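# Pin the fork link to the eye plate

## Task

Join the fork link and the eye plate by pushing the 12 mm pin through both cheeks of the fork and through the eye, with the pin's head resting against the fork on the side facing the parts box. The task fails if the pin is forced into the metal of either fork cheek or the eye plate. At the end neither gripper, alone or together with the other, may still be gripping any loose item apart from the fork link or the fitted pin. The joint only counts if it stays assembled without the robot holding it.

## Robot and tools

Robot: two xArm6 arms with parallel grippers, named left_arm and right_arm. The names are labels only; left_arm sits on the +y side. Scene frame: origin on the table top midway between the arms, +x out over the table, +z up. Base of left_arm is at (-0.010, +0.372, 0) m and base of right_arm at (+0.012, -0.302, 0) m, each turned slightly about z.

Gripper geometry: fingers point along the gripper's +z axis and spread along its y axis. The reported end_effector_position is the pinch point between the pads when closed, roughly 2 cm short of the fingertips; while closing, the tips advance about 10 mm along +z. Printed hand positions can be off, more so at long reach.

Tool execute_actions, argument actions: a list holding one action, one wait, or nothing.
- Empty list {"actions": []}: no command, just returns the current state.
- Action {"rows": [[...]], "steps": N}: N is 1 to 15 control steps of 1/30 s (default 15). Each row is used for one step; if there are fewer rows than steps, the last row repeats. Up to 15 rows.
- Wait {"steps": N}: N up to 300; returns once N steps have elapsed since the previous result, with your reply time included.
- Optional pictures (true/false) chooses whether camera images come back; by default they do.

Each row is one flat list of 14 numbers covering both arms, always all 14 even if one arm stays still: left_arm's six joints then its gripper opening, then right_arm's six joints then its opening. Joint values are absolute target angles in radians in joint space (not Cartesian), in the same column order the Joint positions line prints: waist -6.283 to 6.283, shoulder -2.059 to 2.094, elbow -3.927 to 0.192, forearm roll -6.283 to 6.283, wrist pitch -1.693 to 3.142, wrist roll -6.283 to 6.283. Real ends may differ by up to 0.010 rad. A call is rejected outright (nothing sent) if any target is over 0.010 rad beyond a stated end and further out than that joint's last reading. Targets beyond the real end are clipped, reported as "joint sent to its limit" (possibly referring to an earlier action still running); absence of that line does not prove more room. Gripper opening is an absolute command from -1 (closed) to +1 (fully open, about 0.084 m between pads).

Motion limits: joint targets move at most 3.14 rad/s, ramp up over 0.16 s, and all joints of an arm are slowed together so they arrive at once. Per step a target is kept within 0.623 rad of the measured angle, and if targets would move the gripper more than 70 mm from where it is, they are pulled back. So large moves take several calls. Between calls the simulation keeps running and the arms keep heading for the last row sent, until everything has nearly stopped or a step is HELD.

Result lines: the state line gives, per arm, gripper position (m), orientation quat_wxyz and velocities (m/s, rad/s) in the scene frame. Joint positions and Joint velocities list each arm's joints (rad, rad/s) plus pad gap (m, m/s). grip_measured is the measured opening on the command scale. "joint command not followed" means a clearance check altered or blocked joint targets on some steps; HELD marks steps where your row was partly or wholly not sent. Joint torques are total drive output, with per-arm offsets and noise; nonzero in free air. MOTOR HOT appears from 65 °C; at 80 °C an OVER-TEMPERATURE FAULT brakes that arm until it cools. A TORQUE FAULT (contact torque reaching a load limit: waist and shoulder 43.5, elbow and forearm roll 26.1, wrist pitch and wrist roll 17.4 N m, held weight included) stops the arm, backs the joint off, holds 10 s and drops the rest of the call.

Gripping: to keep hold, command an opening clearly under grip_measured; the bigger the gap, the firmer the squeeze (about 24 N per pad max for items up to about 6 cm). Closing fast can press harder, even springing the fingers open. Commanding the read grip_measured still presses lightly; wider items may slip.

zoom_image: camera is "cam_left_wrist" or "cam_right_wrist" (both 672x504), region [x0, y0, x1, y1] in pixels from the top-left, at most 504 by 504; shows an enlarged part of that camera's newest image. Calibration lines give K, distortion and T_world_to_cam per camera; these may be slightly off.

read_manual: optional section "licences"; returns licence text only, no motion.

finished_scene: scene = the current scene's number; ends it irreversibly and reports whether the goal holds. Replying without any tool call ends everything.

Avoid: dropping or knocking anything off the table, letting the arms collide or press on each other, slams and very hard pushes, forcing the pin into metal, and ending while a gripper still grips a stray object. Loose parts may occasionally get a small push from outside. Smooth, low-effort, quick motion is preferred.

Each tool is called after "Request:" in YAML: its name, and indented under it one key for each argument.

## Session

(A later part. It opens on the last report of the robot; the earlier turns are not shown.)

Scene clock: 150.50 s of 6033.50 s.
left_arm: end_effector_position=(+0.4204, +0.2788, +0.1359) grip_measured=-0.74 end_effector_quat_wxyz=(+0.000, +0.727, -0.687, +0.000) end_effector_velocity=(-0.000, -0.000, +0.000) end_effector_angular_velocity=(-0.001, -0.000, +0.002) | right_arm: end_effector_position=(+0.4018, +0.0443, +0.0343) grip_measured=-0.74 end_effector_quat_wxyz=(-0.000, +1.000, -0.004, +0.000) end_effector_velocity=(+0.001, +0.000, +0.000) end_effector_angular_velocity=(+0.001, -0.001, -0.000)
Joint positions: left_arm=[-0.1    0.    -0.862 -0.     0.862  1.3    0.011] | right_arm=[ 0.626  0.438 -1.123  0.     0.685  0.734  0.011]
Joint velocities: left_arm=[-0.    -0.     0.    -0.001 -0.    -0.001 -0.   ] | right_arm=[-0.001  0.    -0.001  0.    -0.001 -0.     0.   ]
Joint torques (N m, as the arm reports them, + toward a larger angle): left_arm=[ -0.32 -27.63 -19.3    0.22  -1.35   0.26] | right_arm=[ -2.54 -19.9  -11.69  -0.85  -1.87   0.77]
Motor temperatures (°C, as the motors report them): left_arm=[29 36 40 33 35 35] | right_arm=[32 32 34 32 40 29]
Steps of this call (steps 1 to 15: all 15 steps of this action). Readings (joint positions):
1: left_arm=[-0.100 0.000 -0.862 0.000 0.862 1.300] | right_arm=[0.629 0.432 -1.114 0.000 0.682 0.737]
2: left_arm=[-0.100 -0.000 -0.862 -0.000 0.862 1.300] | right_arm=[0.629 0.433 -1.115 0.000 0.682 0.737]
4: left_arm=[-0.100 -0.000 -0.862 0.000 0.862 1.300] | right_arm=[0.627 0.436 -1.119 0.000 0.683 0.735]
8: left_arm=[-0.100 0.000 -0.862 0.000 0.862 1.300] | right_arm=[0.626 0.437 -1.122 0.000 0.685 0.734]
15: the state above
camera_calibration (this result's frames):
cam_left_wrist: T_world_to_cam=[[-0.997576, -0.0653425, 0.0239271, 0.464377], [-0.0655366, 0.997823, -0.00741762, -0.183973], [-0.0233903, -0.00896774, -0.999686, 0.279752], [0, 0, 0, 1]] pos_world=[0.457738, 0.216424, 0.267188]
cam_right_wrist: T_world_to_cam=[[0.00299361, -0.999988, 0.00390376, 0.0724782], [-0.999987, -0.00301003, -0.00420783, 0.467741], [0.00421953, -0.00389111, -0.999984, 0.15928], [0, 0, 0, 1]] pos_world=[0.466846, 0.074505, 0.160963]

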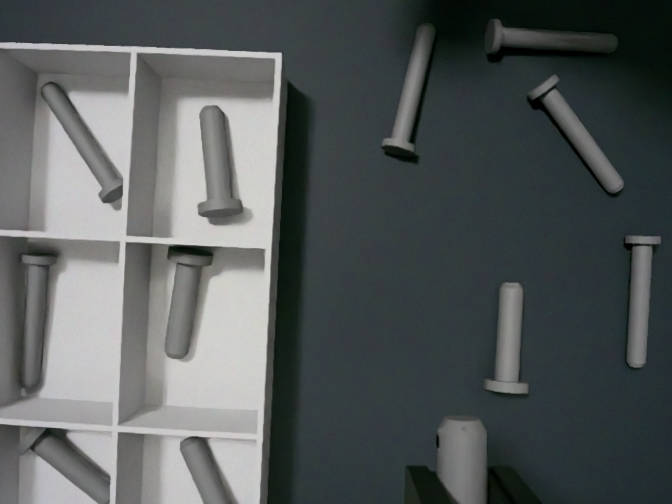

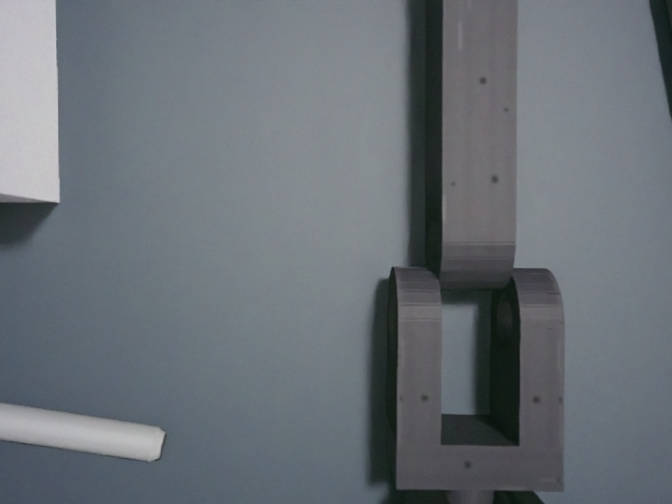

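Request:
execute_actions:
  actions:
    - {"rows":[[-0.1,0.0,-0.862,0,0.862,1.3,-1,0.6185,0.449,-1.14,0,0.691,0.7275,-1]],"steps":10}
  pictures: false

Request:
execute_actions:
  actions:
    - {"rows":[[-0.1,0.0,-0.862,0,0.862,1.3,-1,0.61,0.463,-1.162,0,0.699,0.719,-1]],"steps":10}
  pictures: false

Request:
execute_actions:
  actions:
    - {"rows":[[-0.1,0.0,-0.862,0,0.862,1.3,-1,0.601,0.477,-1.185,0,0.708,0.71,-1]]}
  pictures: false

Request:
execute_actions:
  actions:
    - {"rows":[[-0.1,0.0,-0.862,0,0.862,1.3,-1,0.601,0.477,-1.185,0,0.708,0.71,0]],"steps":10}

Request:
execute_actions:
  actions:
    - {"rows":[[-0.1,0.0,-0.862,0,0.862,1.3,-1,0.601,0.2,-1.185,0,0.985,0.71,0]]}
  pictures: false

Request:
execute_actions:
  actions:
    - {"rows":[[-0.1,0.0,-0.862,0,0.862,1.3,-1,-0.102,0.3,-0.914,1.571,1.571,-0.3,-1]]}
  pictures: false

Request:
execute_actions:
  actions:
    - {"steps":30}
  pictures: false

Request:
execute_actions:
  actions:
    - {"rows":[[-0.1,0.0,-0.862,0,0.862,1.3,-1,-0.102,0.6,-0.914,1.571,1.571,-0.3,-1]]}
  pictures: false

Request:
execute_actions:
  actions:
    - {"steps":20}

Scene clock: 163.63 s of 6033.50 s.
left_arm: end_effector_position=(+0.4204, +0.2788, +0.1359) grip_measured=-0.74 end_effector_quat_wxyz=(+0.000, +0.727, -0.687, +0.000) end_effector_velocity=(-0.001, +0.000, -0.000) end_effector_angular_velocity=(-0.000, +0.001, -0.000) | right_arm: end_effector_position=(+0.4069, +0.0442, +0.0342) grip_measured=-0.74 end_effector_quat_wxyz=(-0.000, +1.000, -0.004, +0.000) end_effector_velocity=(+0.003, +0.000, +0.000) end_effector_angular_velocity=(+0.001, -0.001, +0.000)
Joint positions: left_arm=[-0.1    0.    -0.862  0.     0.862  1.3    0.011] | right_arm=[ 0.619  0.448 -1.139  0.     0.691  0.728  0.011]
Joint velocities: left_arm=[ 0.    -0.     0.001 -0.001  0.     0.001  0.   ] | right_arm=[-0.003  0.004 -0.008  0.     0.002 -0.003  0.   ]
Joint torques (N m, as the arm reports them, + toward a larger angle): left_arm=[ -0.77 -27.78 -19.36   0.25  -1.36   0.39] | right_arm=[ -3.29 -19.66 -11.52  -1.08  -2.08   0.9 ]
Motor temperatures (°C, as the motors report them): left_arm=[29 36 40 33 35 35] | right_arm=[32 32 34 32 39 29]
Steps of this call (steps 1 to 15: the robot went on to your last target; steps 16 to 90: nothing new was sent; then 9.80 s passed at rest; steps 91 to 100: all 10 steps of this action). Readings (joint positions):
91: left_arm=[-0.100 -0.000 -0.862 0.000 0.862 1.300] | right_arm=[0.625 0.438 -1.123 0.000 0.685 0.734]
92: left_arm=[-0.100 0.000 -0.862 -0.000 0.862 1.300] | right_arm=[0.625 0.439 -1.125 0.000 0.686 0.733]
94: left_arm=[-0.100 0.000 -0.862 -0.000 0.862 1.300] | right_arm=[0.622 0.444 -1.133 0.000 0.689 0.730]
98: left_arm=[-0.100 0.000 -0.862 0.000 0.862 1.300] | right_arm=[0.619 0.448 -1.138 0.000 0.690 0.728]
100: the state above

Scene clock: 163.97 s of 6033.50 s.
left_arm: end_effector_position=(+0.4204, +0.2788, +0.1359) grip_measured=-0.74 end_effector_quat_wxyz=(+0.000, +0.727, -0.687, +0.000) end_effector_velocity=(-0.000, +0.000, -0.000) end_effector_angular_velocity=(+0.001, +0.001, -0.001) | right_arm: end_effector_position=(+0.4135, +0.0442, +0.0341) grip_measured=-0.74 end_effector_quat_wxyz=(-0.000, +1.000, -0.004, +0.000) end_effector_velocity=(+0.003, +0.000, +0.000) end_effector_angular_velocity=(-0.001, +0.001, +0.002)
Joint positions: left_arm=[-0.1    0.    -0.862  0.     0.862  1.3    0.011] | right_arm=[ 0.611  0.462 -1.161  0.     0.699  0.719  0.011]
Joint velocities: left_arm=[ 0.     0.     0.001  0.002  0.     0.    -0.   ] | right_arm=[-0.003  0.006 -0.01   0.     0.005 -0.004 -0.   ]
Joint torques (N m, as the arm reports them, + toward a larger angle): left_arm=[ -0.71 -27.84 -19.17   0.44  -1.3    0.25] | right_arm=[ -4.16 -19.08 -11.49  -1.28  -2.11   0.81]
Motor temperatures (°C, as the motors report them): left_arm=[29 36 40 33 35 35] | right_arm=[32 32 34 32 39 29]
Steps of this call (steps 1 to 10: all 10 steps of this action). Readings (joint positions):
1: left_arm=[-0.100 0.000 -0.862 0.000 0.862 1.300] | right_arm=[0.619 0.448 -1.140 0.000 0.691 0.728]
2: left_arm=[-0.100 -0.000 -0.862 0.000 0.862 1.300] | right_arm=[0.618 0.450 -1.142 0.000 0.692 0.726]
4: left_arm=[-0.100 0.000 -0.862 0.000 0.862 1.300] | right_arm=[0.614 0.456 -1.152 0.000 0.696 0.723]
8: left_arm=[-0.100 -0.000 -0.862 0.000 0.862 1.300] | right_arm=[0.611 0.461 -1.160 0.000 0.698 0.720]
10: the state above

Scene clock: 164.47 s of 6033.50 s.
left_arm: end_effector_position=(+0.4204, +0.2788, +0.1359) grip_measured=-0.74 end_effector_quat_wxyz=(+0.000, +0.727, -0.687, +0.000) end_effector_velocity=(+0.000, +0.000, +0.000) end_effector_angular_velocity=(+0.000, -0.001, -0.000) | right_arm: end_effector_position=(+0.4207, +0.0439, +0.0340) grip_measured=-0.74 end_effector_quat_wxyz=(-0.000, +1.000, -0.004, +0.000) end_effector_velocity=(+0.000, -0.000, -0.001) end_effector_angular_velocity=(-0.001, +0.001, +0.000)
Joint positions: left_arm=[-0.1    0.    -0.862  0.     0.862  1.3    0.011] | right_arm=[ 0.602  0.477 -1.185  0.     0.708  0.71   0.011]
Joint velocities: left_arm=[ 0.    -0.    -0.001  0.001  0.     0.     0.   ] | right_arm=[-0.001  0.003 -0.002 -0.     0.001 -0.001  0.   ]
Joint torques (N m, as the arm reports them, + toward a larger angle): left_arm=[ -0.66 -27.81 -19.39   0.37  -1.35   0.41] | right_arm=[ -5.49 -19.3  -11.21  -1.64  -1.97   1.08]
Motor temperatures (°C, as the motors report them): left_arm=[29 36 40 33 35 35] | right_arm=[32 32 34 32 39 29]
Steps of this call (steps 1 to 15: all 15 steps of this action). Readings (joint positions):
1: left_arm=[-0.100 0.000 -0.862 0.000 0.862 1.300] | right_arm=[0.611 0.462 -1.161 0.000 0.699 0.719]
2: left_arm=[-0.100 -0.000 -0.862 -0.000 0.862 1.300] | right_arm=[0.610 0.464 -1.164 0.000 0.701 0.718]
4: left_arm=[-0.100 -0.000 -0.862 0.000 0.862 1.300] | right_arm=[0.606 0.470 -1.174 0.000 0.704 0.714]
8: left_arm=[-0.100 0.000 -0.862 0.000 0.862 1.300] | right_arm=[0.602 0.475 -1.183 0.000 0.707 0.711]
15: the state above

Scene clock: 164.80 s of 6033.50 s.
left_arm: end_effector_position=(+0.4204, +0.2788, +0.1359) grip_measured=-0.74 end_effector_quat_wxyz=(+0.000, +0.727, -0.687, +0.000) end_effector_velocity=(+0.000, +0.000, +0.000) end_effector_angular_velocity=(+0.000, -0.000, -0.001) | right_arm: end_effector_position=(+0.4212, +0.0431, +0.0336) grip_measured=-0.01 end_effector_quat_wxyz=(+0.000, +1.000, -0.004, -0.000) end_effector_velocity=(-0.001, +0.004, +0.003) end_effector_angular_velocity=(+0.005, -0.003, +0.006)
Joint positions: left_arm=[-0.1   -0.    -0.862 -0.     0.862  1.3    0.011] | right_arm=[ 0.6    0.478 -1.185 -0.     0.708  0.71   0.044]
Joint velocities: left_arm=[ 0.     0.    -0.     0.001  0.     0.001 -0.   ] | right_arm=[ 0.006 -0.005 -0.002  0.002  0.002 -0.001  0.   ]
Joint torques (N m, as the arm reports them, + toward a larger angle): left_arm=[ -0.09 -27.44 -19.42   0.48  -1.36   0.51] | right_arm=[ -0.38 -21.5  -11.67  -0.29  -1.45   0.53]
Motor temperatures (°C, as the motors report them): left_arm=[29 36 40 33 35 35] | right_arm=[32 32 34 32 39 29]
Steps of this call (steps 1 to 10: all 10 steps of this action). Readings (joint positions):
1: left_arm=[-0.100 0.000 -0.862 0.000 0.862 1.300] | right_arm=[0.601 0.477 -1.185 -0.000 0.708 0.710]
2: left_arm=[-0.100 -0.000 -0.862 0.000 0.862 1.300] | right_arm=[0.600 0.477 -1.185 -0.001 0.707 0.710]
4: left_arm=[-0.100 -0.000 -0.862 0.000 0.862 1.300] | right_arm=[0.598 0.478 -1.184 -0.001 0.707 0.711]
8: left_arm=[-0.100 -0.000 -0.862 0.000 0.862 1.300] | right_arm=[0.599 0.478 -1.185 -0.000 0.708 0.710]
10: the state above
camera_calibration (this result's frames):
cam_left_wrist: T_world_to_cam=[[-0.997576, -0.0653424, 0.0239268, 0.464377], [-0.0655365, 0.997823, -0.00741766, -0.183973], [-0.02339, -0.00896776, -0.999686, 0.279752], [0, 0, 0, 1]] pos_world=[0.457738, 0.216424, 0.267188]
cam_right_wrist: T_world_to_cam=[[0.00134297, -0.99999, 0.00428321, 0.0718741], [-0.999991, -0.00136038, -0.00406614, 0.487055], [0.00407192, -0.00427771, -0.999983, 0.15862], [0, 0, 0, 1]] pos_world=[0.486308, 0.0732145, 0.16029]

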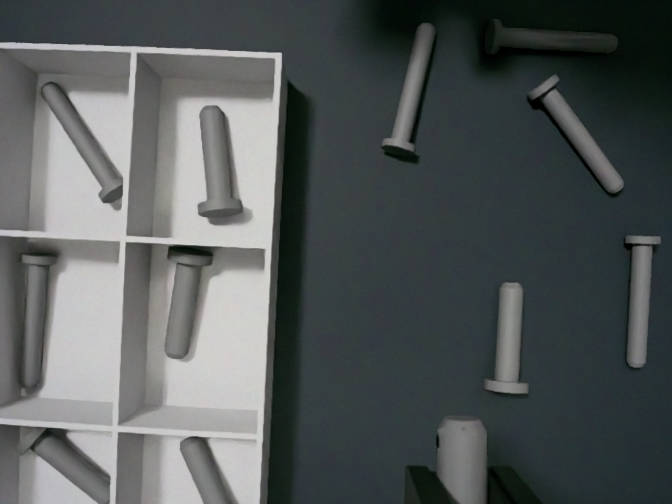

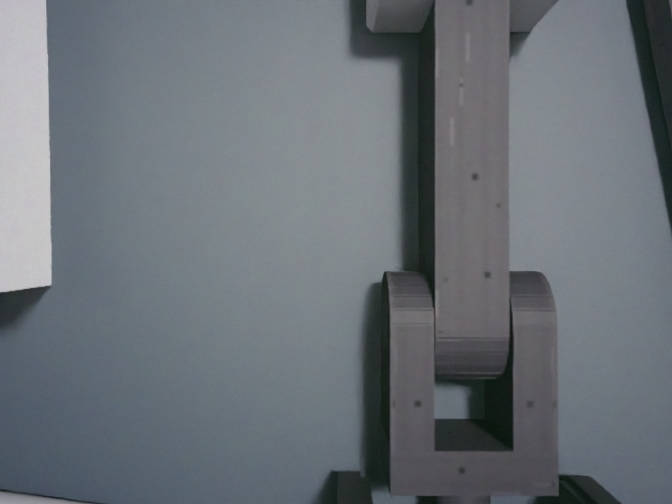

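Scene clock: 165.30 s of 6033.50 s.
left_arm: end_effector_position=(+0.4204, +0.2788, +0.1359) grip_measured=-0.74 end_effector_quat_wxyz=(+0.000, +0.727, -0.687, +0.000) end_effector_velocity=(-0.001, +0.000, -0.001) end_effector_angular_velocity=(+0.001, +0.002, -0.002) | right_arm: end_effector_position=(+0.4053, +0.0305, +0.1555) grip_measured=-0.01 end_effector_quat_wxyz=(-0.001, +1.000, -0.004, +0.001) end_effector_velocity=(-0.033, -0.028, +0.003) end_effector_angular_velocity=(-0.072, +0.086, -0.001)
Joint positions: left_arm=[-0.1    0.    -0.862  0.     0.862  1.3    0.011] | right_arm=[ 0.601  0.209 -1.186 -0.     0.974  0.71   0.044]
Joint velocities: left_arm=[-0.     0.     0.001  0.001  0.     0.001  0.   ] | right_arm=[-0.001 -0.063  0.048  0.001  0.127 -0.    -0.   ]
Joint torques (N m, as the arm reports them, + toward a larger angle): left_arm=[ -1.01 -27.83 -19.22   0.24  -1.2    0.27] | right_arm=[ -0.28 -16.66 -12.38  -0.41  -1.91   0.63]
Motor temperatures (°C, as the motors report them): left_arm=[29 36 40 33 35 35] | right_arm=[32 32 34 32 39 29]
Steps of this call (steps 1 to 15: all 15 steps of this action). Readings (joint positions):
1: left_arm=[-0.100 0.000 -0.862 -0.000 0.862 1.300] | right_arm=[0.600 0.477 -1.185 -0.000 0.708 0.710]
2: left_arm=[-0.100 -0.000 -0.862 0.000 0.862 1.300] | right_arm=[0.600 0.474 -1.184 -0.000 0.713 0.710]
4: left_arm=[-0.100 0.000 -0.862 0.000 0.862 1.300] | right_arm=[0.600 0.441 -1.179 -0.000 0.753 0.710]
8: left_arm=[-0.100 0.000 -0.862 0.000 0.862 1.300] | right_arm=[0.601 0.317 -1.188 -0.000 0.865 0.710]
15: the state above

Scene clock: 165.80 s of 6033.50 s.
left_arm: end_effector_position=(+0.4204, +0.2788, +0.1359) grip_measured=-0.74 end_effector_quat_wxyz=(+0.000, +0.727, -0.687, +0.000) end_effector_velocity=(-0.001, -0.000, -0.000) end_effector_angular_velocity=(-0.001, +0.001, +0.000) | right_arm: end_effector_position=(+0.3295, -0.0985, +0.0987) grip_measured=-1.00 end_effector_quat_wxyz=(-0.139, +0.931, -0.092, -0.323) end_effector_velocity=(-0.240, -0.086, +0.069) end_effector_angular_velocity=(+2.963, +1.766, -1.181)
Joint positions: left_arm=[-0.1    0.    -0.862  0.     0.862  1.3    0.011] | right_arm=[ 0.177  0.264 -1.019  0.498  1.341  0.211  0.   ]
Joint velocities: left_arm=[-0.    -0.     0.001 -0.001 -0.     0.001 -0.   ] | right_arm=[-1.661  0.224  0.642  2.5    1.331 -2.479  0.   ]
Joint torques (N m, as the arm reports them, + toward a larger angle): left_arm=[ -0.42 -27.84 -19.51   0.27  -1.21   0.34] | right_arm=[  0.59 -18.74 -10.35   3.05   0.08   0.03]
Motor temperatures (°C, as the motors report them): left_arm=[29 36 40 33 35 35] | right_arm=[32 32 34 32 39 29]
Steps of this call (steps 1 to 15: all 15 steps of this action). Readings (joint positions):
1: left_arm=[-0.100 -0.000 -0.862 0.000 0.862 1.300] | right_arm=[0.601 0.207 -1.184 0.000 0.977 0.710]
2: left_arm=[-0.100 0.000 -0.862 -0.000 0.862 1.300] | right_arm=[0.598 0.207 -1.183 0.004 0.983 0.705]
4: left_arm=[-0.100 0.000 -0.862 -0.000 0.862 1.300] | right_arm=[0.564 0.210 -1.170 0.041 1.018 0.668]
8: left_arm=[-0.100 -0.000 -0.862 -0.000 0.862 1.300] | right_arm=[0.455 0.229 -1.122 0.148 1.113 0.562]
15: the state above

Scene clock: 166.80 s of 6033.50 s.
left_arm: end_effector_position=(+0.4204, +0.2788, +0.1359) grip_measured=-0.74 end_effector_quat_wxyz=(+0.000, +0.727, -0.687, +0.000) end_effector_velocity=(-0.000, +0.000, -0.000) end_effector_angular_velocity=(+0.000, +0.000, -0.001) | right_arm: end_effector_position=(+0.4515, -0.0512, +0.2255) grip_measured=-1.00 end_effector_quat_wxyz=(+0.669, -0.669, +0.228, +0.228) end_effector_velocity=(+0.002, -0.001, +0.001) end_effector_angular_velocity=(+0.003, -0.002, -0.006)
Joint positions: left_arm=[-0.1    0.    -0.862 -0.     0.862  1.3    0.011] | right_arm=[-0.102  0.3   -0.914  1.57   1.571 -0.3    0.   ]
Joint velocities: left_arm=[-0. -0.  0.  0.  0.  0. -0.] | right_arm=[-0.002 -0.001 -0.     0.005 -0.    -0.001  0.   ]
Joint torques (N m, as the arm reports them, + toward a larger angle): left_arm=[ -0.37 -27.65 -19.33   0.21  -1.3    0.36] | right_arm=[ -0.04 -17.57 -10.14   1.54   1.36   0.69]
Motor temperatures (°C, as the motors report them): left_arm=[29 36 40 33 35 35] | right_arm=[32 32 34 32 39 29]
Steps of this call (steps 1 to 30: the robot went on to your last target). Readings (joint positions):
1: left_arm=[-0.100 0.000 -0.862 0.000 0.862 1.300] | right_arm=[0.122 0.272 -0.998 0.585 1.385 0.126]
2: left_arm=[-0.100 0.000 -0.862 -0.000 0.862 1.300] | right_arm=[0.072 0.279 -0.978 0.675 1.425 0.042]
4: left_arm=[-0.100 -0.000 -0.862 0.000 0.862 1.300] | right_arm=[-0.005 0.290 -0.947 0.856 1.487 -0.100]
8: left_arm=[-0.100 0.000 -0.862 -0.000 0.862 1.300] | right_arm=[-0.057 0.294 -0.931 1.145 1.533 -0.217]
30: the state above

Scene clock: 167.30 s of 6033.50 s.
left_arm: end_effector_position=(+0.4204, +0.2788, +0.1359) grip_measured=-0.74 end_effector_quat_wxyz=(+0.000, +0.727, -0.687, +0.000) end_effector_velocity=(+0.000, -0.000, +0.001) end_effector_angular_velocity=(-0.000, -0.001, +0.000) | right_arm: end_effector_position=(+0.4209, -0.0512, +0.1016) grip_measured=-1.00 end_effector_quat_wxyz=(+0.629, -0.629, +0.323, +0.322) end_effector_velocity=(+0.001, -0.000, -0.028) end_effector_angular_velocity=(+0.011, +0.052, -0.004)
Joint positions: left_arm=[-0.1    0.    -0.862  0.     0.862  1.3    0.011] | right_arm=[-0.102  0.589 -0.912  1.571  1.571 -0.3    0.   ]
Joint velocities: left_arm=[ 0.    -0.001 -0.001 -0.    -0.    -0.    -0.   ] | right_arm=[-0.002  0.096 -0.043  0.005  0.009 -0.001  0.   ]
Joint torques (N m, as the arm reports them, + toward a larger angle): left_arm=[ -0.39 -27.66 -19.48   0.23  -1.21   0.35] | right_arm=[ -0.22 -20.4   -7.89   0.91   1.72   0.46]
Motor temperatures (°C, as the motors report them): left_arm=[29 36 40 33 35 35] | right_arm=[32 32 34 32 39 29]
Steps of this call (steps 1 to 15: all 15 steps of this action). Readings (joint positions):
1: left_arm=[-0.100 0.000 -0.862 0.000 0.862 1.300] | right_arm=[-0.102 0.300 -0.914 1.571 1.571 -0.300]
2: left_arm=[-0.100 -0.000 -0.862 -0.000 0.862 1.300] | right_arm=[-0.102 0.303 -0.915 1.571 1.571 -0.300]
4: left_arm=[-0.100 0.000 -0.862 0.000 0.862 1.300] | right_arm=[-0.102 0.338 -0.919 1.571 1.572 -0.300]
8: left_arm=[-0.100 -0.000 -0.862 0.000 0.862 1.300] | right_arm=[-0.102 0.465 -0.912 1.571 1.571 -0.300]
15: the state above

Scene clock: 167.97 s of 6033.50 s.
left_arm: end_effector_position=(+0.4204, +0.2788, +0.1359) grip_measured=-0.74 end_effector_quat_wxyz=(+0.000, +0.727, -0.687, +0.000) end_effector_velocity=(-0.000, +0.000, -0.000) end_effector_angular_velocity=(+0.000, +0.000, +0.000) | right_arm: end_effector_position=(+0.4199, -0.0512, +0.0976) grip_measured=-1.00 end_effector_quat_wxyz=(+0.628, -0.628, +0.326, +0.325) end_effector_velocity=(-0.000, +0.000, -0.001) end_effector_angular_velocity=(-0.000, +0.002, +0.000)
Joint positions: left_arm=[-0.1    0.    -0.862 -0.     0.862  1.3    0.011] | right_arm=[-0.102  0.6   -0.914  1.571  1.571 -0.3    0.   ]
Joint velocities: left_arm=[ 0.    -0.     0.001 -0.     0.     0.     0.   ] | right_arm=[ 0.     0.002  0.    -0.    -0.     0.     0.   ]
Joint torques (N m, as the arm reports them, + toward a larger angle): left_arm=[ -0.14 -27.9  -19.4    0.39  -1.26   0.27] | right_arm=[ -0.29 -18.64  -7.03   0.81   1.68   0.56]
Motor temperatures (°C, as the motors report them): left_arm=[29 36 40 33 35 35] | right_arm=[32 32 34 32 39 29]
Steps of this call (steps 1 to 20: the robot went on to your last target). Readings (joint positions):
1: left_arm=[-0.100 0.000 -0.862 0.000 0.862 1.300] | right_arm=[-0.102 0.591 -0.914 1.571 1.571 -0.300]
2: left_arm=[-0.100 -0.000 -0.862 -0.000 0.862 1.300] | right_arm=[-0.102 0.593 -0.915 1.571 1.571 -0.300]
4: left_arm=[-0.100 0.000 -0.862 -0.000 0.862 1.300] | right_arm=[-0.102 0.595 -0.915 1.571 1.571 -0.300]
8: left_arm=[-0.100 0.000 -0.862 -0.000 0.862 1.300] | right_arm=[-0.102 0.598 -0.915 1.571 1.571 -0.300]
20: the state above
camera_calibration (this result's frames):
cam_left_wrist: T_world_to_cam=[[-0.997576, -0.0653424, 0.023927, 0.464377], [-0.0655365, 0.997823, -0.00741765, -0.183973], [-0.0233902, -0.00896776, -0.999686, 0.279752], [0, 0, 0, 1]] pos_world=[0.457738, 0.216424, 0.267188]
cam_right_wrist: T_world_to_cam=[[-0.811252, -0.00295194, -0.584689, 0.427026], [-0.584696, 0.00456226, 0.81124, 0.232212], [0.000272768, 0.999985, -0.00542713, 0.178173], [0, 0, 0, 1]] pos_world=[0.482151, -0.17797, 0.0622647]

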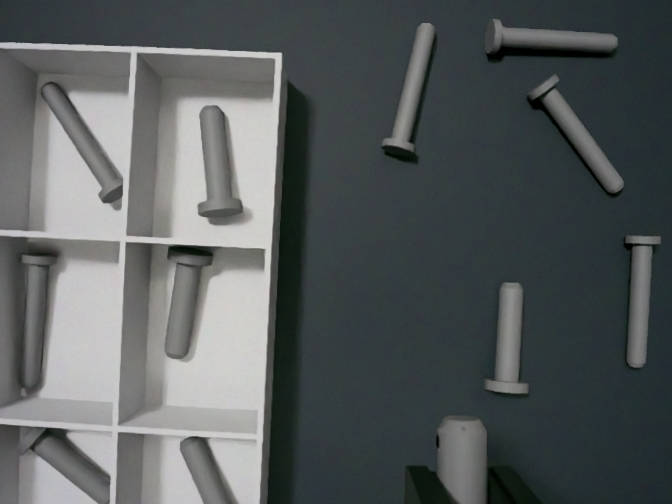

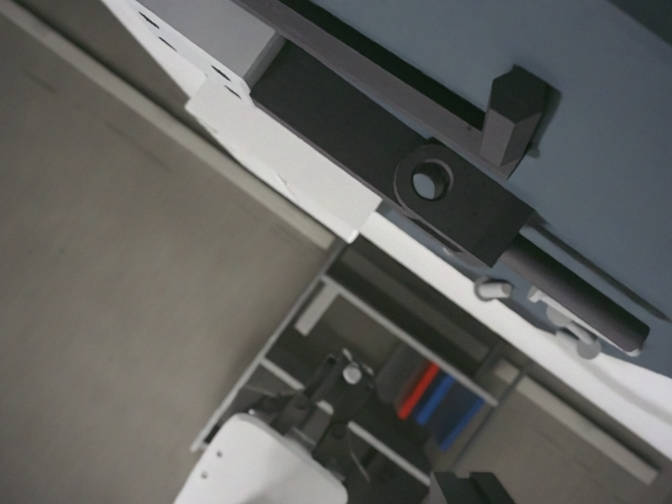

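Request:
execute_actions:
  actions:
    - {"rows":[[-0.1,0.0,-0.862,0,0.862,1.3,-1,-0.102,0.6,-0.925,1.571,1.571,0.15,-1]]}
  pictures: false

Request:
execute_actions:
  actions:
    - {"steps":12}

Request:
zoom_image:
  camera: "cam_right_wrist"
  region: [240,120,440,280]

Scene clock: 172.60 s of 6033.50 s.
left_arm: end_effector_position=(+0.4204, +0.2788, +0.1359) grip_measured=-0.74 end_effector_quat_wxyz=(+0.000, +0.727, -0.687, +0.000) end_effector_velocity=(-0.000, +0.000, -0.000) end_effector_angular_velocity=(+0.001, +0.000, -0.001) | right_arm: end_effector_position=(+0.4238, -0.0512, +0.0997) grip_measured=-1.00 end_effector_quat_wxyz=(+0.545, -0.545, +0.451, +0.450) end_effector_velocity=(+0.001, +0.000, +0.000) end_effector_angular_velocity=(+0.001, +0.145, +0.001)
Joint positions: left_arm=[-0.1    0.    -0.862  0.     0.862  1.3    0.011] | right_arm=[-0.102  0.6   -0.925  1.571  1.571  0.136  0.   ]
Joint velocities: left_arm=[ 0.    -0.     0.001  0.001  0.     0.001 -0.   ] | right_arm=[ 0.001  0.001 -0.002 -0.     0.001  0.147  0.   ]
Joint torques (N m, as the arm reports them, + toward a larger angle): left_arm=[ -0.59 -27.93 -19.08   0.09  -1.34   0.21] | right_arm=[ -0.13 -18.77  -7.33   0.87   1.74   0.67]
Motor temperatures (°C, as the motors report them): left_arm=[29 36 40 33 35 35] | right_arm=[32 32 33 32 39 29]
Steps of this call (steps 1 to 15: the robot went on to your last target; steps 16 to 90: nothing new was sent; then 1.13 s passed at rest; steps 91 to 105: all 15 steps of this action). Readings (joint positions):
91: left_arm=[-0.100 -0.000 -0.862 0.000 0.862 1.300] | right_arm=[-0.102 0.600 -0.914 1.571 1.571 -0.300]
92: left_arm=[-0.100 0.000 -0.862 -0.000 0.862 1.300] | right_arm=[-0.102 0.600 -0.914 1.571 1.571 -0.295]
94: left_arm=[-0.100 0.000 -0.862 -0.000 0.862 1.300] | right_arm=[-0.102 0.600 -0.915 1.571 1.571 -0.251]
98: left_arm=[-0.100 -0.000 -0.862 -0.000 0.862 1.300] | right_arm=[-0.102 0.600 -0.921 1.571 1.571 -0.022]
105: the state above

Scene clock: 173.00 s of 6033.50 s.
left_arm: end_effector_position=(+0.4204, +0.2788, +0.1359) grip_measured=-0.74 end_effector_quat_wxyz=(+0.000, +0.727, -0.687, +0.000) end_effector_velocity=(+0.000, -0.000, +0.000) end_effector_angular_velocity=(-0.001, -0.001, +0.001) | right_arm: end_effector_position=(+0.4239, -0.0512, +0.0998) grip_measured=-1.00 end_effector_quat_wxyz=(+0.542, -0.542, +0.455, +0.454) end_effector_velocity=(-0.000, +0.000, -0.000) end_effector_angular_velocity=(+0.000, +0.004, +0.001)
Joint positions: left_arm=[-0.1   -0.    -0.862 -0.     0.862  1.3    0.011] | right_arm=[-0.102  0.6   -0.925  1.571  1.571  0.15   0.   ]
Joint velocities: left_arm=[-0.     0.    -0.001 -0.001 -0.    -0.001 -0.   ] | right_arm=[ 0.001  0.001 -0.    -0.     0.     0.003  0.   ]
Joint torques (N m, as the arm reports them, + toward a larger angle): left_arm=[ -0.56 -27.46 -19.38   0.22  -1.26   0.44] | right_arm=[ -0.1  -18.69  -7.41   0.77   1.71   0.59]
Motor temperatures (°C, as the motors report them): left_arm=[29 36 40 33 35 35] | right_arm=[32 32 33 32 39 29]
Steps of this call (steps 1 to 12: the robot went on to your last target). Readings (joint positions):
1: left_arm=[-0.100 -0.000 -0.862 -0.000 0.862 1.300] | right_arm=[-0.102 0.600 -0.925 1.571 1.571 0.140]
2: left_arm=[-0.100 0.000 -0.862 -0.000 0.862 1.300] | right_arm=[-0.102 0.600 -0.925 1.571 1.571 0.143]
4: left_arm=[-0.100 -0.000 -0.862 -0.000 0.862 1.300] | right_arm=[-0.102 0.600 -0.925 1.571 1.571 0.146]
8: left_arm=[-0.100 0.000 -0.862 0.000 0.862 1.300] | right_arm=[-0.102 0.600 -0.925 1.571 1.571 0.149]
12: the state above
camera_calibration (this result's frames):
cam_left_wrist: T_world_to_cam=[[-0.997576, -0.0653426, 0.0239271, 0.464377], [-0.0655367, 0.997823, -0.00741761, -0.183972], [-0.0233903, -0.00896773, -0.999686, 0.279752], [0, 0, 0, 1]] pos_world=[0.457738, 0.216424, 0.267188]
cam_right_wrist: T_world_to_cam=[[-0.982827, -0.00288951, -0.184507, 0.464378], [-0.184517, 0.00411945, 0.982821, 0.0460272], [-0.00207981, 0.999987, -0.00458187, 0.179101], [0, 0, 0, 1]] pos_world=[0.465269, -0.177947, 0.0412649]

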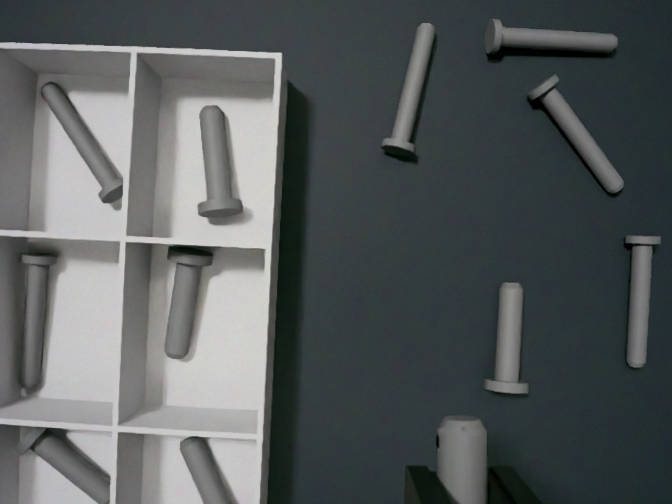

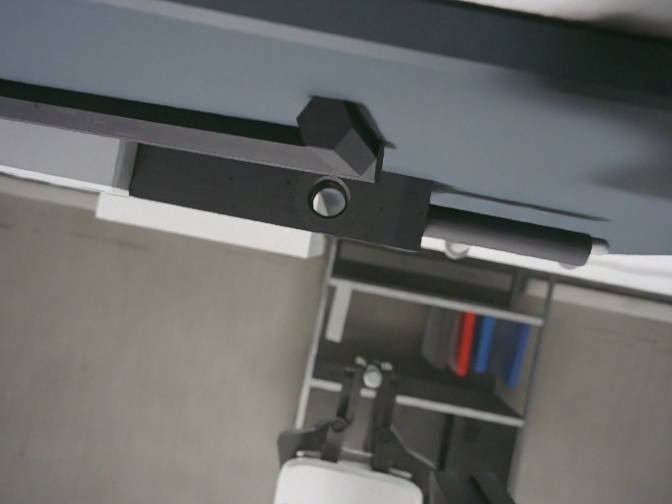

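Region (240, 120, 440, 280) of cam_right_wrist's 672x504 image, scaled by 2.520, with more detail than that image has; it fills the top 403 rows of this view, and the rest is white.

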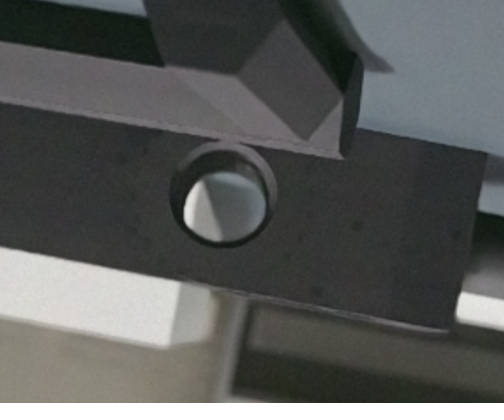

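Request:
execute_actions:
  actions:
    - {"rows":[[-0.3863,0.3,-1.211,-0.092,0.876,1.14,-1,-0.102,0.6,-0.925,1.571,1.571,0.15,-1]]}
  pictures: false

Request:
execute_actions:
  actions:
    - {"steps":12}
  pictures: false

Request:
execute_actions:
  actions:
    - {"rows":[[-0.3863,0.492,-1.211,-0.092,0.684,1.14,-1,-0.102,0.6,-0.925,1.571,1.571,0.15,-1]]}
  pictures: false

Request:
execute_actions:
  actions:
    - {"steps":20}

Request:
zoom_image:
  camera: "cam_right_wrist"
  region: [240,120,440,280]

Scene clock: 192.10 s of 6033.50 s.
left_arm: end_effector_position=(+0.4559, +0.1201, +0.1275) grip_measured=-0.74 end_effector_quat_wxyz=(+0.025, +0.704, -0.709, +0.025) end_effector_velocity=(-0.005, -0.213, -0.031) end_effector_angular_velocity=(-0.078, +0.036, -0.099) | right_arm: end_effector_position=(+0.4239, -0.0512, +0.0998) grip_measured=-1.00 end_effector_quat_wxyz=(+0.542, -0.541, +0.455, +0.454) end_effector_velocity=(-0.000, -0.000, -0.000) end_effector_angular_velocity=(-0.000, +0.001, -0.000)
Joint positions: left_arm=[-0.36   0.271 -1.176 -0.083  0.874  1.156  0.011] | right_arm=[-0.102  0.6   -0.925  1.571  1.571  0.15   0.   ]
Joint velocities: left_arm=[-0.335  0.339 -0.372 -0.101  0.018 -0.176 -0.   ] | right_arm=[-0.  0. -0. -0. -0.  0.  0.]
Joint torques (N m, as the arm reports them, + toward a larger angle): left_arm=[  7.21 -42.66 -18.39   0.53  -1.28   0.44] | right_arm=[ -0.13 -18.56  -7.11   0.8    1.65   0.56]
Motor temperatures (°C, as the motors report them): left_arm=[29 36 40 33 35 35] | right_arm=[32 32 32 32 39 29]
Steps of this call (steps 1 to 30: the robot went on to your last target; steps 31 to 90: nothing new was sent; then 15.60 s passed at rest; steps 91 to 105: all 15 steps of this action). Readings (joint positions):
91: left_arm=[-0.100 0.000 -0.862 -0.000 0.862 1.300] | right_arm=[-0.102 0.600 -0.925 1.571 1.571 0.150]
92: left_arm=[-0.103 0.003 -0.866 -0.001 0.863 1.298] | right_arm=[-0.102 0.600 -0.925 1.571 1.571 0.150]
94: left_arm=[-0.132 0.034 -0.903 -0.011 0.865 1.280] | right_arm=[-0.102 0.600 -0.925 1.571 1.571 0.150]
98: left_arm=[-0.224 0.130 -1.014 -0.040 0.868 1.231] | right_arm=[-0.102 0.600 -0.925 1.571 1.571 0.150]
105: the state above

Scene clock: 192.50 s of 6033.50 s.
left_arm: end_effector_position=(+0.4568, +0.1029, +0.1263) grip_measured=-0.74 end_effector_quat_wxyz=(+0.028, +0.703, -0.710, +0.028) end_effector_velocity=(-0.001, -0.004, -0.002) end_effector_angular_velocity=(-0.000, +0.003, -0.004) | right_arm: end_effector_position=(+0.4239, -0.0512, +0.0998) grip_measured=-1.00 end_effector_quat_wxyz=(+0.542, -0.541, +0.455, +0.454) end_effector_velocity=(+0.001, -0.000, +0.001) end_effector_angular_velocity=(-0.001, -0.002, -0.001)
Joint positions: left_arm=[-0.385  0.299 -1.21  -0.092  0.876  1.14   0.011] | right_arm=[-0.102  0.6   -0.925  1.571  1.571  0.15   0.   ]
Joint velocities: left_arm=[-0.007  0.007 -0.005 -0.002  0.    -0.002  0.   ] | right_arm=[-0.001 -0.002  0.     0.    -0.001 -0.     0.   ]
Joint torques (N m, as the arm reports them, + toward a larger angle): left_arm=[  0.1  -36.59 -19.91   0.19  -1.38   0.3 ] | right_arm=[ -0.18 -18.56  -7.27   0.83   1.77   0.54]
Motor temperatures (°C, as the motors report them): left_arm=[29 36 40 33 35 35] | right_arm=[32 32 32 32 39 29]
Steps of this call (steps 1 to 12: the robot went on to your last target). Readings (joint positions):
1: left_arm=[-0.369 0.281 -1.187 -0.086 0.875 1.151] | right_arm=[-0.102 0.600 -0.925 1.571 1.571 0.150]
2: left_arm=[-0.374 0.287 -1.194 -0.088 0.875 1.148] | right_arm=[-0.102 0.600 -0.925 1.571 1.571 0.150]
4: left_arm=[-0.380 0.293 -1.202 -0.090 0.876 1.144] | right_arm=[-0.102 0.600 -0.925 1.571 1.571 0.150]
8: left_arm=[-0.384 0.297 -1.209 -0.091 0.876 1.141] | right_arm=[-0.102 0.600 -0.925 1.571 1.571 0.150]
12: the state above

Scene clock: 193.00 s of 6033.50 s.
left_arm: end_effector_position=(+0.4703, +0.0995, +0.0408) grip_measured=-0.74 end_effector_quat_wxyz=(+0.022, +0.707, -0.706, +0.028) end_effector_velocity=(+0.011, -0.005, -0.002) end_effector_angular_velocity=(-0.015, -0.033, +0.001) | right_arm: end_effector_position=(+0.4239, -0.0512, +0.0998) grip_measured=-1.00 end_effector_quat_wxyz=(+0.542, -0.541, +0.455, +0.454) end_effector_velocity=(+0.000, -0.001, -0.000) end_effector_angular_velocity=(-0.001, +0.000, -0.002)
Joint positions: left_arm=[-0.386  0.487 -1.213 -0.092  0.687  1.14   0.011] | right_arm=[-0.102  0.6   -0.925  1.571  1.571  0.15   0.   ]
Joint velocities: left_arm=[-0.     0.019 -0.012 -0.    -0.043  0.001  0.   ] | right_arm=[-0.001  0.001  0.    -0.    -0.001 -0.     0.   ]
Joint torques (N m, as the arm reports them, + toward a larger angle): left_arm=[ -0.12 -38.36 -16.9    0.36  -1.26   0.26] | right_arm=[ -0.12 -18.88  -7.11   0.97   1.71   0.51]
Motor temperatures (°C, as the motors report them): left_arm=[29 36 40 33 35 35] | right_arm=[32 32 32 32 39 29]
Steps of this call (steps 1 to 15: all 15 steps of this action). Readings (joint positions):
1: left_arm=[-0.385 0.299 -1.210 -0.092 0.876 1.140] | right_arm=[-0.102 0.600 -0.925 1.571 1.571 0.150]
2: left_arm=[-0.386 0.302 -1.211 -0.092 0.871 1.140] | right_arm=[-0.102 0.600 -0.925 1.571 1.571 0.150]
4: left_arm=[-0.386 0.335 -1.217 -0.092 0.831 1.140] | right_arm=[-0.102 0.600 -0.925 1.571 1.571 0.150]
8: left_arm=[-0.386 0.451 -1.206 -0.092 0.732 1.140] | right_arm=[-0.102 0.600 -0.925 1.571 1.571 0.150]
15: the state above

Scene clock: 193.67 s of 6033.50 s.
left_arm: end_effector_position=(+0.4693, +0.1001, +0.0375) grip_measured=-0.74 end_effector_quat_wxyz=(+0.023, +0.707, -0.706, +0.026) end_effector_velocity=(+0.000, -0.000, +0.000) end_effector_angular_velocity=(-0.000, -0.001, -0.001) | right_arm: end_effector_position=(+0.4239, -0.0512, +0.0998) grip_measured=-1.00 end_effector_quat_wxyz=(+0.542, -0.541, +0.455, +0.454) end_effector_velocity=(+0.000, -0.000, -0.000) end_effector_angular_velocity=(-0.000, +0.000, -0.001)
Joint positions: left_arm=[-0.386  0.492 -1.211 -0.092  0.684  1.14   0.011] | right_arm=[-0.102  0.6   -0.925  1.571  1.571  0.15   0.   ]
Joint velocities: left_arm=[-0.     0.001 -0.001 -0.     0.     0.001 -0.   ] | right_arm=[-0.001  0.001 -0.    -0.    -0.    -0.     0.   ]
Joint torques (N m, as the arm reports them, + toward a larger angle): left_arm=[ -0.22 -39.29 -18.13   0.32  -1.26   0.35] | right_arm=[ -0.02 -18.72  -7.32   0.82   1.6    0.54]
Motor temperatures (°C, as the motors report them): left_arm=[29 36 40 33 35 35] | right_arm=[32 32 32 32 39 29]
Steps of this call (steps 1 to 15: the robot went on to your last target; steps 16 to 20: nothing new was sent). Readings (joint positions):
1: left_arm=[-0.386 0.487 -1.213 -0.092 0.686 1.140] | right_arm=[-0.102 0.600 -0.925 1.571 1.571 0.150]
2: left_arm=[-0.386 0.488 -1.213 -0.092 0.686 1.140] | right_arm=[-0.102 0.600 -0.925 1.571 1.571 0.150]
4: left_arm=[-0.386 0.490 -1.212 -0.092 0.685 1.140] | right_arm=[-0.102 0.600 -0.925 1.571 1.571 0.150]
8: left_arm=[-0.386 0.491 -1.211 -0.092 0.684 1.140] | right_arm=[-0.102 0.600 -0.925 1.571 1.571 0.150]
20: the state above
All arms were judged still, so your last target was given up. Only a new action makes them travel on or press farther. Fingers that are still opening or closing keep moving.
camera_calibration (this result's frames):
cam_left_wrist: T_world_to_cam=[[-0.999773, -0.00790686, 0.0197882, 0.499198], [-0.00939293, 0.997051, -0.0761697, -0.0268883], [-0.0191276, -0.0763383, -0.996898, 0.185513], [0, 0, 0, 1]] pos_world=[0.502381, 0.0449179, 0.173011]
cam_right_wrist: T_world_to_cam=[[-0.982876, -0.002888, -0.184244, 0.464381], [-0.184255, 0.004119, 0.98287, 0.0459073], [-0.00207963, 0.999987, -0.00458059, 0.179101], [0, 0, 0, 1]] pos_world=[0.465261, -0.177947, 0.0412591]

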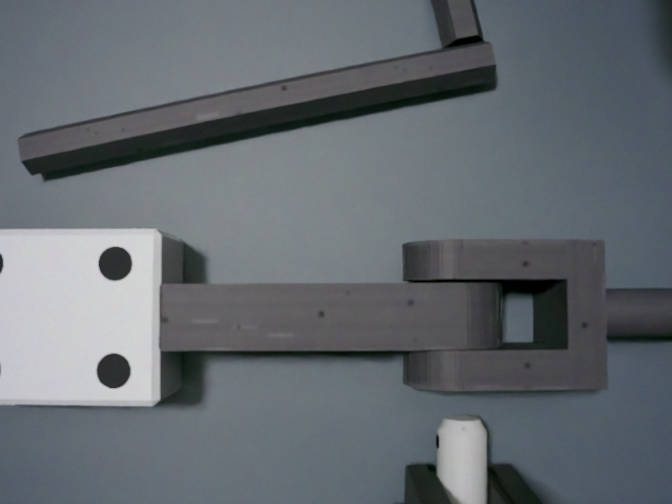

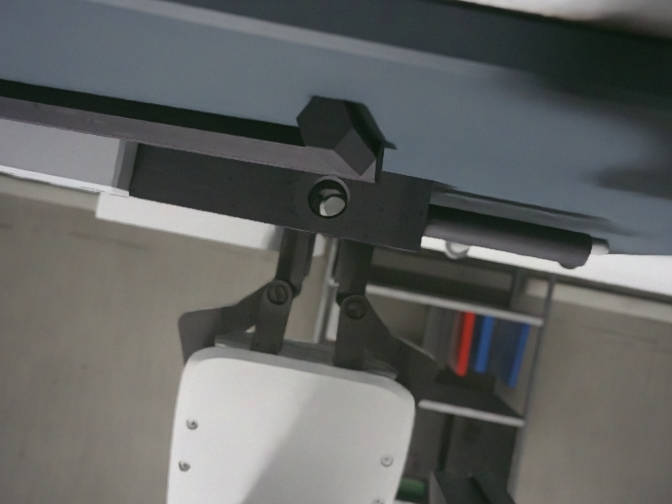

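Region (240, 120, 440, 280) of cam_right_wrist's 672x504 image, scaled by 2.520, with more detail than that image has; it fills the top 403 rows of this view, and the rest is white.

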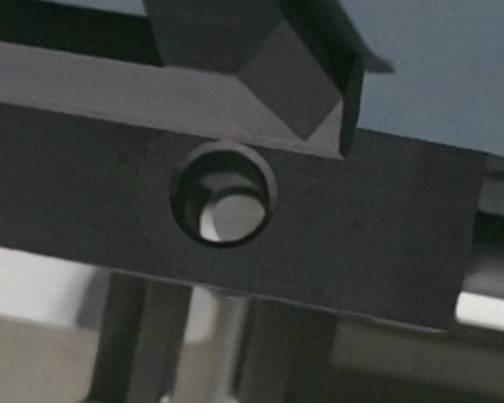

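Request:
execute_actions:
  actions:
    - {"rows":[[-0.391,0.505,-1.228,-0.092,0.688,1.135,-1,-0.102,0.6,-0.925,1.571,1.571,0.15,-1]]}
  pictures: false

Request:
execute_actions:
  actions:
    - {"steps":10}

Request:
zoom_image:
  camera: "cam_right_wrist"
  region: [280,160,380,240]

Scene clock: 202.43 s of 6033.50 s.
left_arm: end_effector_position=(+0.4712, +0.0960, +0.0362) grip_measured=-0.74 end_effector_quat_wxyz=(+0.023, +0.707, -0.706, +0.026) end_effector_velocity=(-0.000, -0.000, -0.000) end_effector_angular_velocity=(+0.001, +0.001, -0.001) | right_arm: end_effector_position=(+0.4239, -0.0512, +0.0998) grip_measured=-1.00 end_effector_quat_wxyz=(+0.542, -0.541, +0.455, +0.454) end_effector_velocity=(-0.000, +0.000, -0.000) end_effector_angular_velocity=(+0.001, +0.001, +0.001)
Joint positions: left_arm=[-0.391  0.505 -1.228 -0.092  0.688  1.135  0.011] | right_arm=[-0.102  0.6   -0.925  1.571  1.571  0.15   0.   ]
Joint velocities: left_arm=[-0.     0.001 -0.001  0.     0.001 -0.    -0.   ] | right_arm=[ 0.     0.001 -0.    -0.     0.001  0.     0.   ]
Joint torques (N m, as the arm reports them, + toward a larger angle): left_arm=[ -0.09 -39.9  -18.02   0.38  -1.25   0.24] | right_arm=[ -0.25 -18.71  -7.39   0.81   1.62   0.5 ]
Motor temperatures (°C, as the motors report them): left_arm=[29 36 40 33 35 35] | right_arm=[32 32 32 32 39 29]
Steps of this call (steps 1 to 90: nothing new was sent; then 5.27 s passed at rest; steps 91 to 105: all 15 steps of this action). Readings (joint positions):
91: left_arm=[-0.386 0.492 -1.211 -0.092 0.684 1.140] | right_arm=[-0.102 0.600 -0.925 1.571 1.571 0.150]
92: left_arm=[-0.387 0.494 -1.213 -0.092 0.685 1.139] | right_arm=[-0.102 0.600 -0.925 1.571 1.571 0.150]
94: left_arm=[-0.389 0.499 -1.221 -0.092 0.686 1.137] | right_arm=[-0.102 0.600 -0.925 1.571 1.571 0.150]
98: left_arm=[-0.391 0.504 -1.226 -0.092 0.688 1.136] | right_arm=[-0.102 0.600 -0.925 1.571 1.571 0.150]
105: the state above

Scene clock: 202.77 s of 6033.50 s.
left_arm: end_effector_position=(+0.4712, +0.0960, +0.0362) grip_measured=-0.74 end_effector_quat_wxyz=(+0.023, +0.707, -0.706, +0.026) end_effector_velocity=(-0.000, -0.000, +0.000) end_effector_angular_velocity=(-0.000, +0.000, +0.000) | right_arm: end_effector_position=(+0.4239, -0.0512, +0.0998) grip_measured=-1.00 end_effector_quat_wxyz=(+0.542, -0.541, +0.455, +0.454) end_effector_velocity=(-0.000, +0.000, +0.000) end_effector_angular_velocity=(+0.001, -0.000, +0.001)
Joint positions: left_arm=[-0.391  0.505 -1.228 -0.092  0.688  1.135  0.011] | right_arm=[-0.102  0.6   -0.925  1.571  1.571  0.15   0.   ]
Joint velocities: left_arm=[-0.    -0.     0.    -0.001 -0.     0.     0.   ] | right_arm=[ 0.     0.     0.    -0.     0.001 -0.001  0.   ]
Joint torques (N m, as the arm reports them, + toward a larger angle): left_arm=[ -0.16 -39.99 -18.3    0.56  -1.39   0.33] | right_arm=[ -0.45 -18.7   -7.17   0.8    1.59   0.52]
Motor temperatures (°C, as the motors report them): left_arm=[29 36 40 33 35 35] | right_arm=[32 32 32 32 39 29]
Steps of this call (steps 1 to 10: the robot went on to your last target). Readings (joint positions):
1: left_arm=[-0.391 0.505 -1.228 -0.092 0.688 1.135] | right_arm=[-0.102 0.600 -0.925 1.571 1.571 0.150]
2: left_arm=[-0.391 0.505 -1.228 -0.092 0.688 1.135] | right_arm=[-0.102 0.600 -0.925 1.571 1.571 0.150]
4: left_arm=[-0.391 0.505 -1.228 -0.092 0.688 1.135] | right_arm=[-0.102 0.600 -0.925 1.571 1.571 0.150]
8: left_arm=[-0.391 0.505 -1.228 -0.092 0.688 1.135] | right_arm=[-0.102 0.600 -0.925 1.571 1.571 0.150]
10: the state above
camera_calibration (this result's frames):
cam_left_wrist: T_world_to_cam=[[-0.999762, -0.00795371, 0.0203268, 0.501098], [-0.00948522, 0.997033, -0.0763947, -0.0228092], [-0.0196589, -0.0765693, -0.99687, 0.184231], [0, 0, 0, 1]] pos_world=[0.504384, 0.0408335, 0.171726]
cam_right_wrist: T_world_to_cam=[[-0.982876, -0.00288797, -0.184245, 0.464381], [-0.184256, 0.00411903, 0.98287, 0.0459074], [-0.00207958, 0.999987, -0.00458063, 0.179101], [0, 0, 0, 1]] pos_world=[0.465261, -0.177947, 0.0412592]

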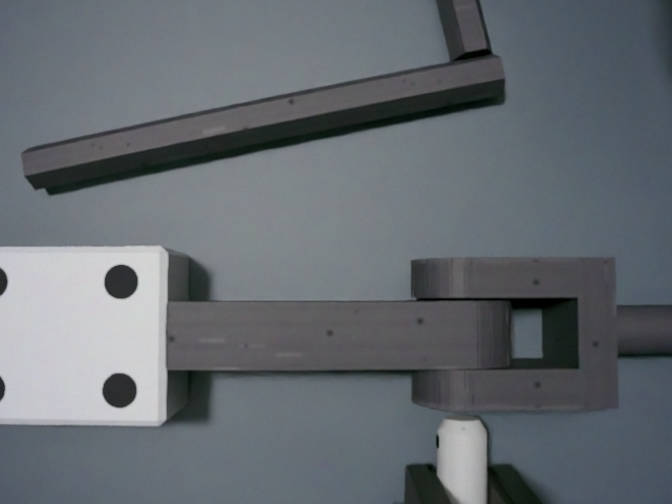

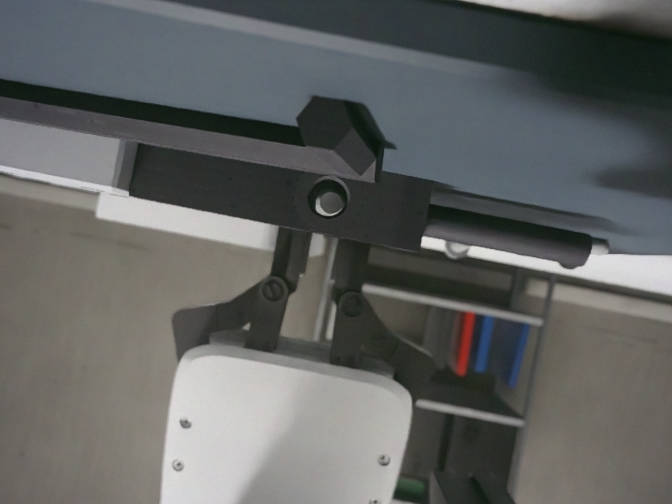

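Region (280, 160, 380, 240) of cam_right_wrist's 672x504 image, scaled by 5.040, with more detail than that image has; it fills the top 403 rows of this view, and the rest is white.

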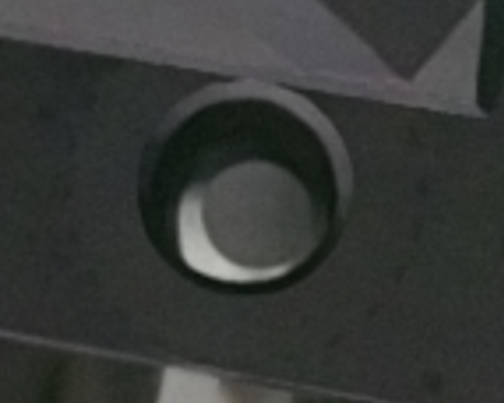

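Request:
execute_actions:
  actions:
    - {"rows":[[-0.3985,0.513,-1.2417,-0.092,0.6937,1.1275,-1,-0.102,0.6,-0.925,1.571,1.571,0.15,-1]]}
  pictures: false

Request:
execute_actions:
  actions:
    - {"rows":[[-0.4081,0.5208,-1.2552,-0.092,0.6993,1.118,-1,-0.102,0.6,-0.925,1.571,1.571,0.15,-1]]}

Scene clock: 210.10 s of 6033.50 s.
left_arm: end_effector_position=(+0.4716, +0.0909, +0.0363) grip_measured=-0.74 end_effector_quat_wxyz=(+0.023, +0.707, -0.706, +0.026) end_effector_velocity=(+0.000, -0.001, +0.000) end_effector_angular_velocity=(-0.000, -0.000, +0.001) | right_arm: end_effector_position=(+0.4239, -0.0512, +0.0998) grip_measured=-1.00 end_effector_quat_wxyz=(+0.542, -0.541, +0.455, +0.454) end_effector_velocity=(-0.000, +0.000, -0.000) end_effector_angular_velocity=(-0.001, +0.000, +0.001)
Joint positions: left_arm=[-0.398  0.513 -1.242 -0.092  0.694  1.128  0.011] | right_arm=[-0.102  0.6   -0.925  1.571  1.571  0.15   0.   ]
Joint velocities: left_arm=[-0.001  0.001 -0.001 -0.     0.    -0.001 -0.   ] | right_arm=[ 0.001  0.     0.    -0.    -0.001  0.     0.   ]
Joint torques (N m, as the arm reports them, + toward a larger angle): left_arm=[ -0.64 -40.27 -18.12   0.49  -1.27   0.07] | right_arm=[ -0.28 -18.77  -7.3    0.79   1.68   0.68]
Motor temperatures (°C, as the motors report them): left_arm=[29 36 40 33 35 35] | right_arm=[32 32 32 32 39 29]
Steps of this call (steps 1 to 15: the robot went on to your last target; steps 16 to 90: nothing new was sent; then 3.83 s passed at rest; steps 91 to 105: all 15 steps of this action). Readings (joint positions):
91: left_arm=[-0.391 0.505 -1.228 -0.092 0.688 1.135] | right_arm=[-0.102 0.600 -0.925 1.571 1.571 0.150]
92: left_arm=[-0.392 0.506 -1.230 -0.092 0.689 1.134] | right_arm=[-0.102 0.600 -0.925 1.571 1.571 0.150]
94: left_arm=[-0.395 0.510 -1.236 -0.092 0.691 1.131] | right_arm=[-0.102 0.600 -0.925 1.571 1.571 0.150]
98: left_arm=[-0.398 0.512 -1.240 -0.092 0.693 1.128] | right_arm=[-0.102 0.600 -0.925 1.571 1.571 0.150]
105: the state above

Scene clock: 210.60 s of 6033.50 s.
left_arm: end_effector_position=(+0.4715, +0.0831, +0.0369) grip_measured=-0.74 end_effector_quat_wxyz=(+0.024, +0.706, -0.707, +0.027) end_effector_velocity=(+0.000, -0.026, +0.003) end_effector_angular_velocity=(-0.019, -0.028, -0.029) | right_arm: end_effector_position=(+0.4239, -0.0512, +0.0998) grip_measured=-1.00 end_effector_quat_wxyz=(+0.542, -0.541, +0.455, +0.454) end_effector_velocity=(+0.000, -0.000, -0.000) end_effector_angular_velocity=(-0.000, +0.001, -0.001)
Joint positions: left_arm=[-0.41   0.521 -1.256 -0.093  0.697  1.118  0.011] | right_arm=[-0.102  0.6   -0.925  1.571  1.571  0.15   0.   ]
Joint velocities: left_arm=[-0.039  0.013 -0.023 -0.007 -0.024 -0.003 -0.   ] | right_arm=[-0.001  0.001 -0.    -0.    -0.    -0.     0.   ]
Joint torques (N m, as the arm reports them, + toward a larger angle): left_arm=[  1.04 -39.94 -16.96   0.15  -1.21   0.34] | right_arm=[ -0.24 -18.73  -7.41   0.88   1.69   0.53]
Motor temperatures (°C, as the motors report them): left_arm=[29 36 40 33 35 35] | right_arm=[32 32 32 32 39 29]
Steps of this call (steps 1 to 15: all 15 steps of this action). Readings (joint positions):
1: left_arm=[-0.398 0.513 -1.242 -0.092 0.694 1.127] | right_arm=[-0.102 0.600 -0.925 1.571 1.571 0.150]
2: left_arm=[-0.399 0.514 -1.244 -0.092 0.695 1.126] | right_arm=[-0.102 0.600 -0.925 1.571 1.571 0.150]
4: left_arm=[-0.403 0.517 -1.249 -0.092 0.697 1.122] | right_arm=[-0.102 0.600 -0.925 1.571 1.571 0.150]
8: left_arm=[-0.404 0.519 -1.253 -0.091 0.701 1.119] | right_arm=[-0.102 0.600 -0.925 1.571 1.571 0.150]
15: the state above
camera_calibration (this result's frames):
cam_left_wrist: T_world_to_cam=[[-0.999788, -0.00581653, 0.0197321, 0.501186], [-0.0073579, 0.99685, -0.0789647, -0.0108728], [-0.0192107, -0.0790931, -0.996682, 0.183928], [0, 0, 0, 1]] pos_world=[0.504533, 0.0283012, 0.17257]
cam_right_wrist: T_world_to_cam=[[-0.982876, -0.00288803, -0.184244, 0.464381], [-0.184255, 0.004119, 0.98287, 0.0459073], [-0.00207965, 0.999987, -0.0045806, 0.179101], [0, 0, 0, 1]] pos_world=[0.465261, -0.177947, 0.0412592]

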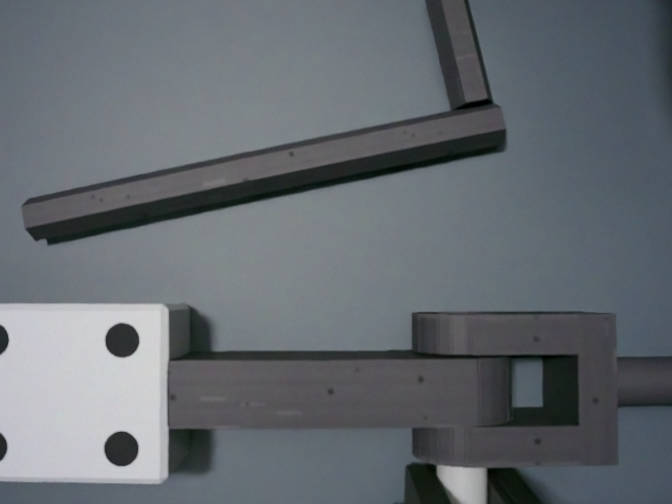

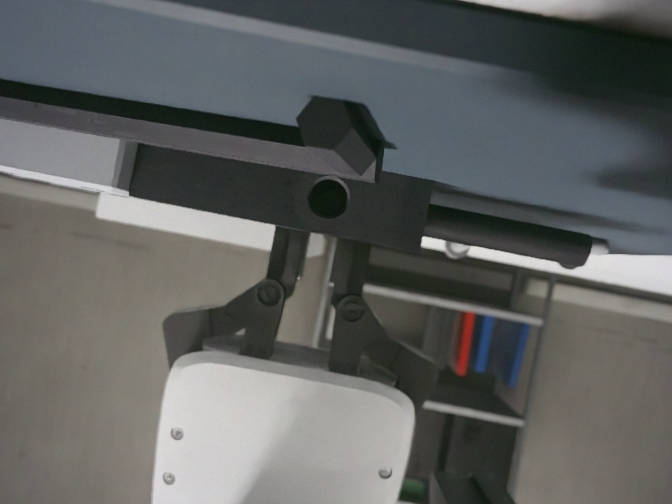

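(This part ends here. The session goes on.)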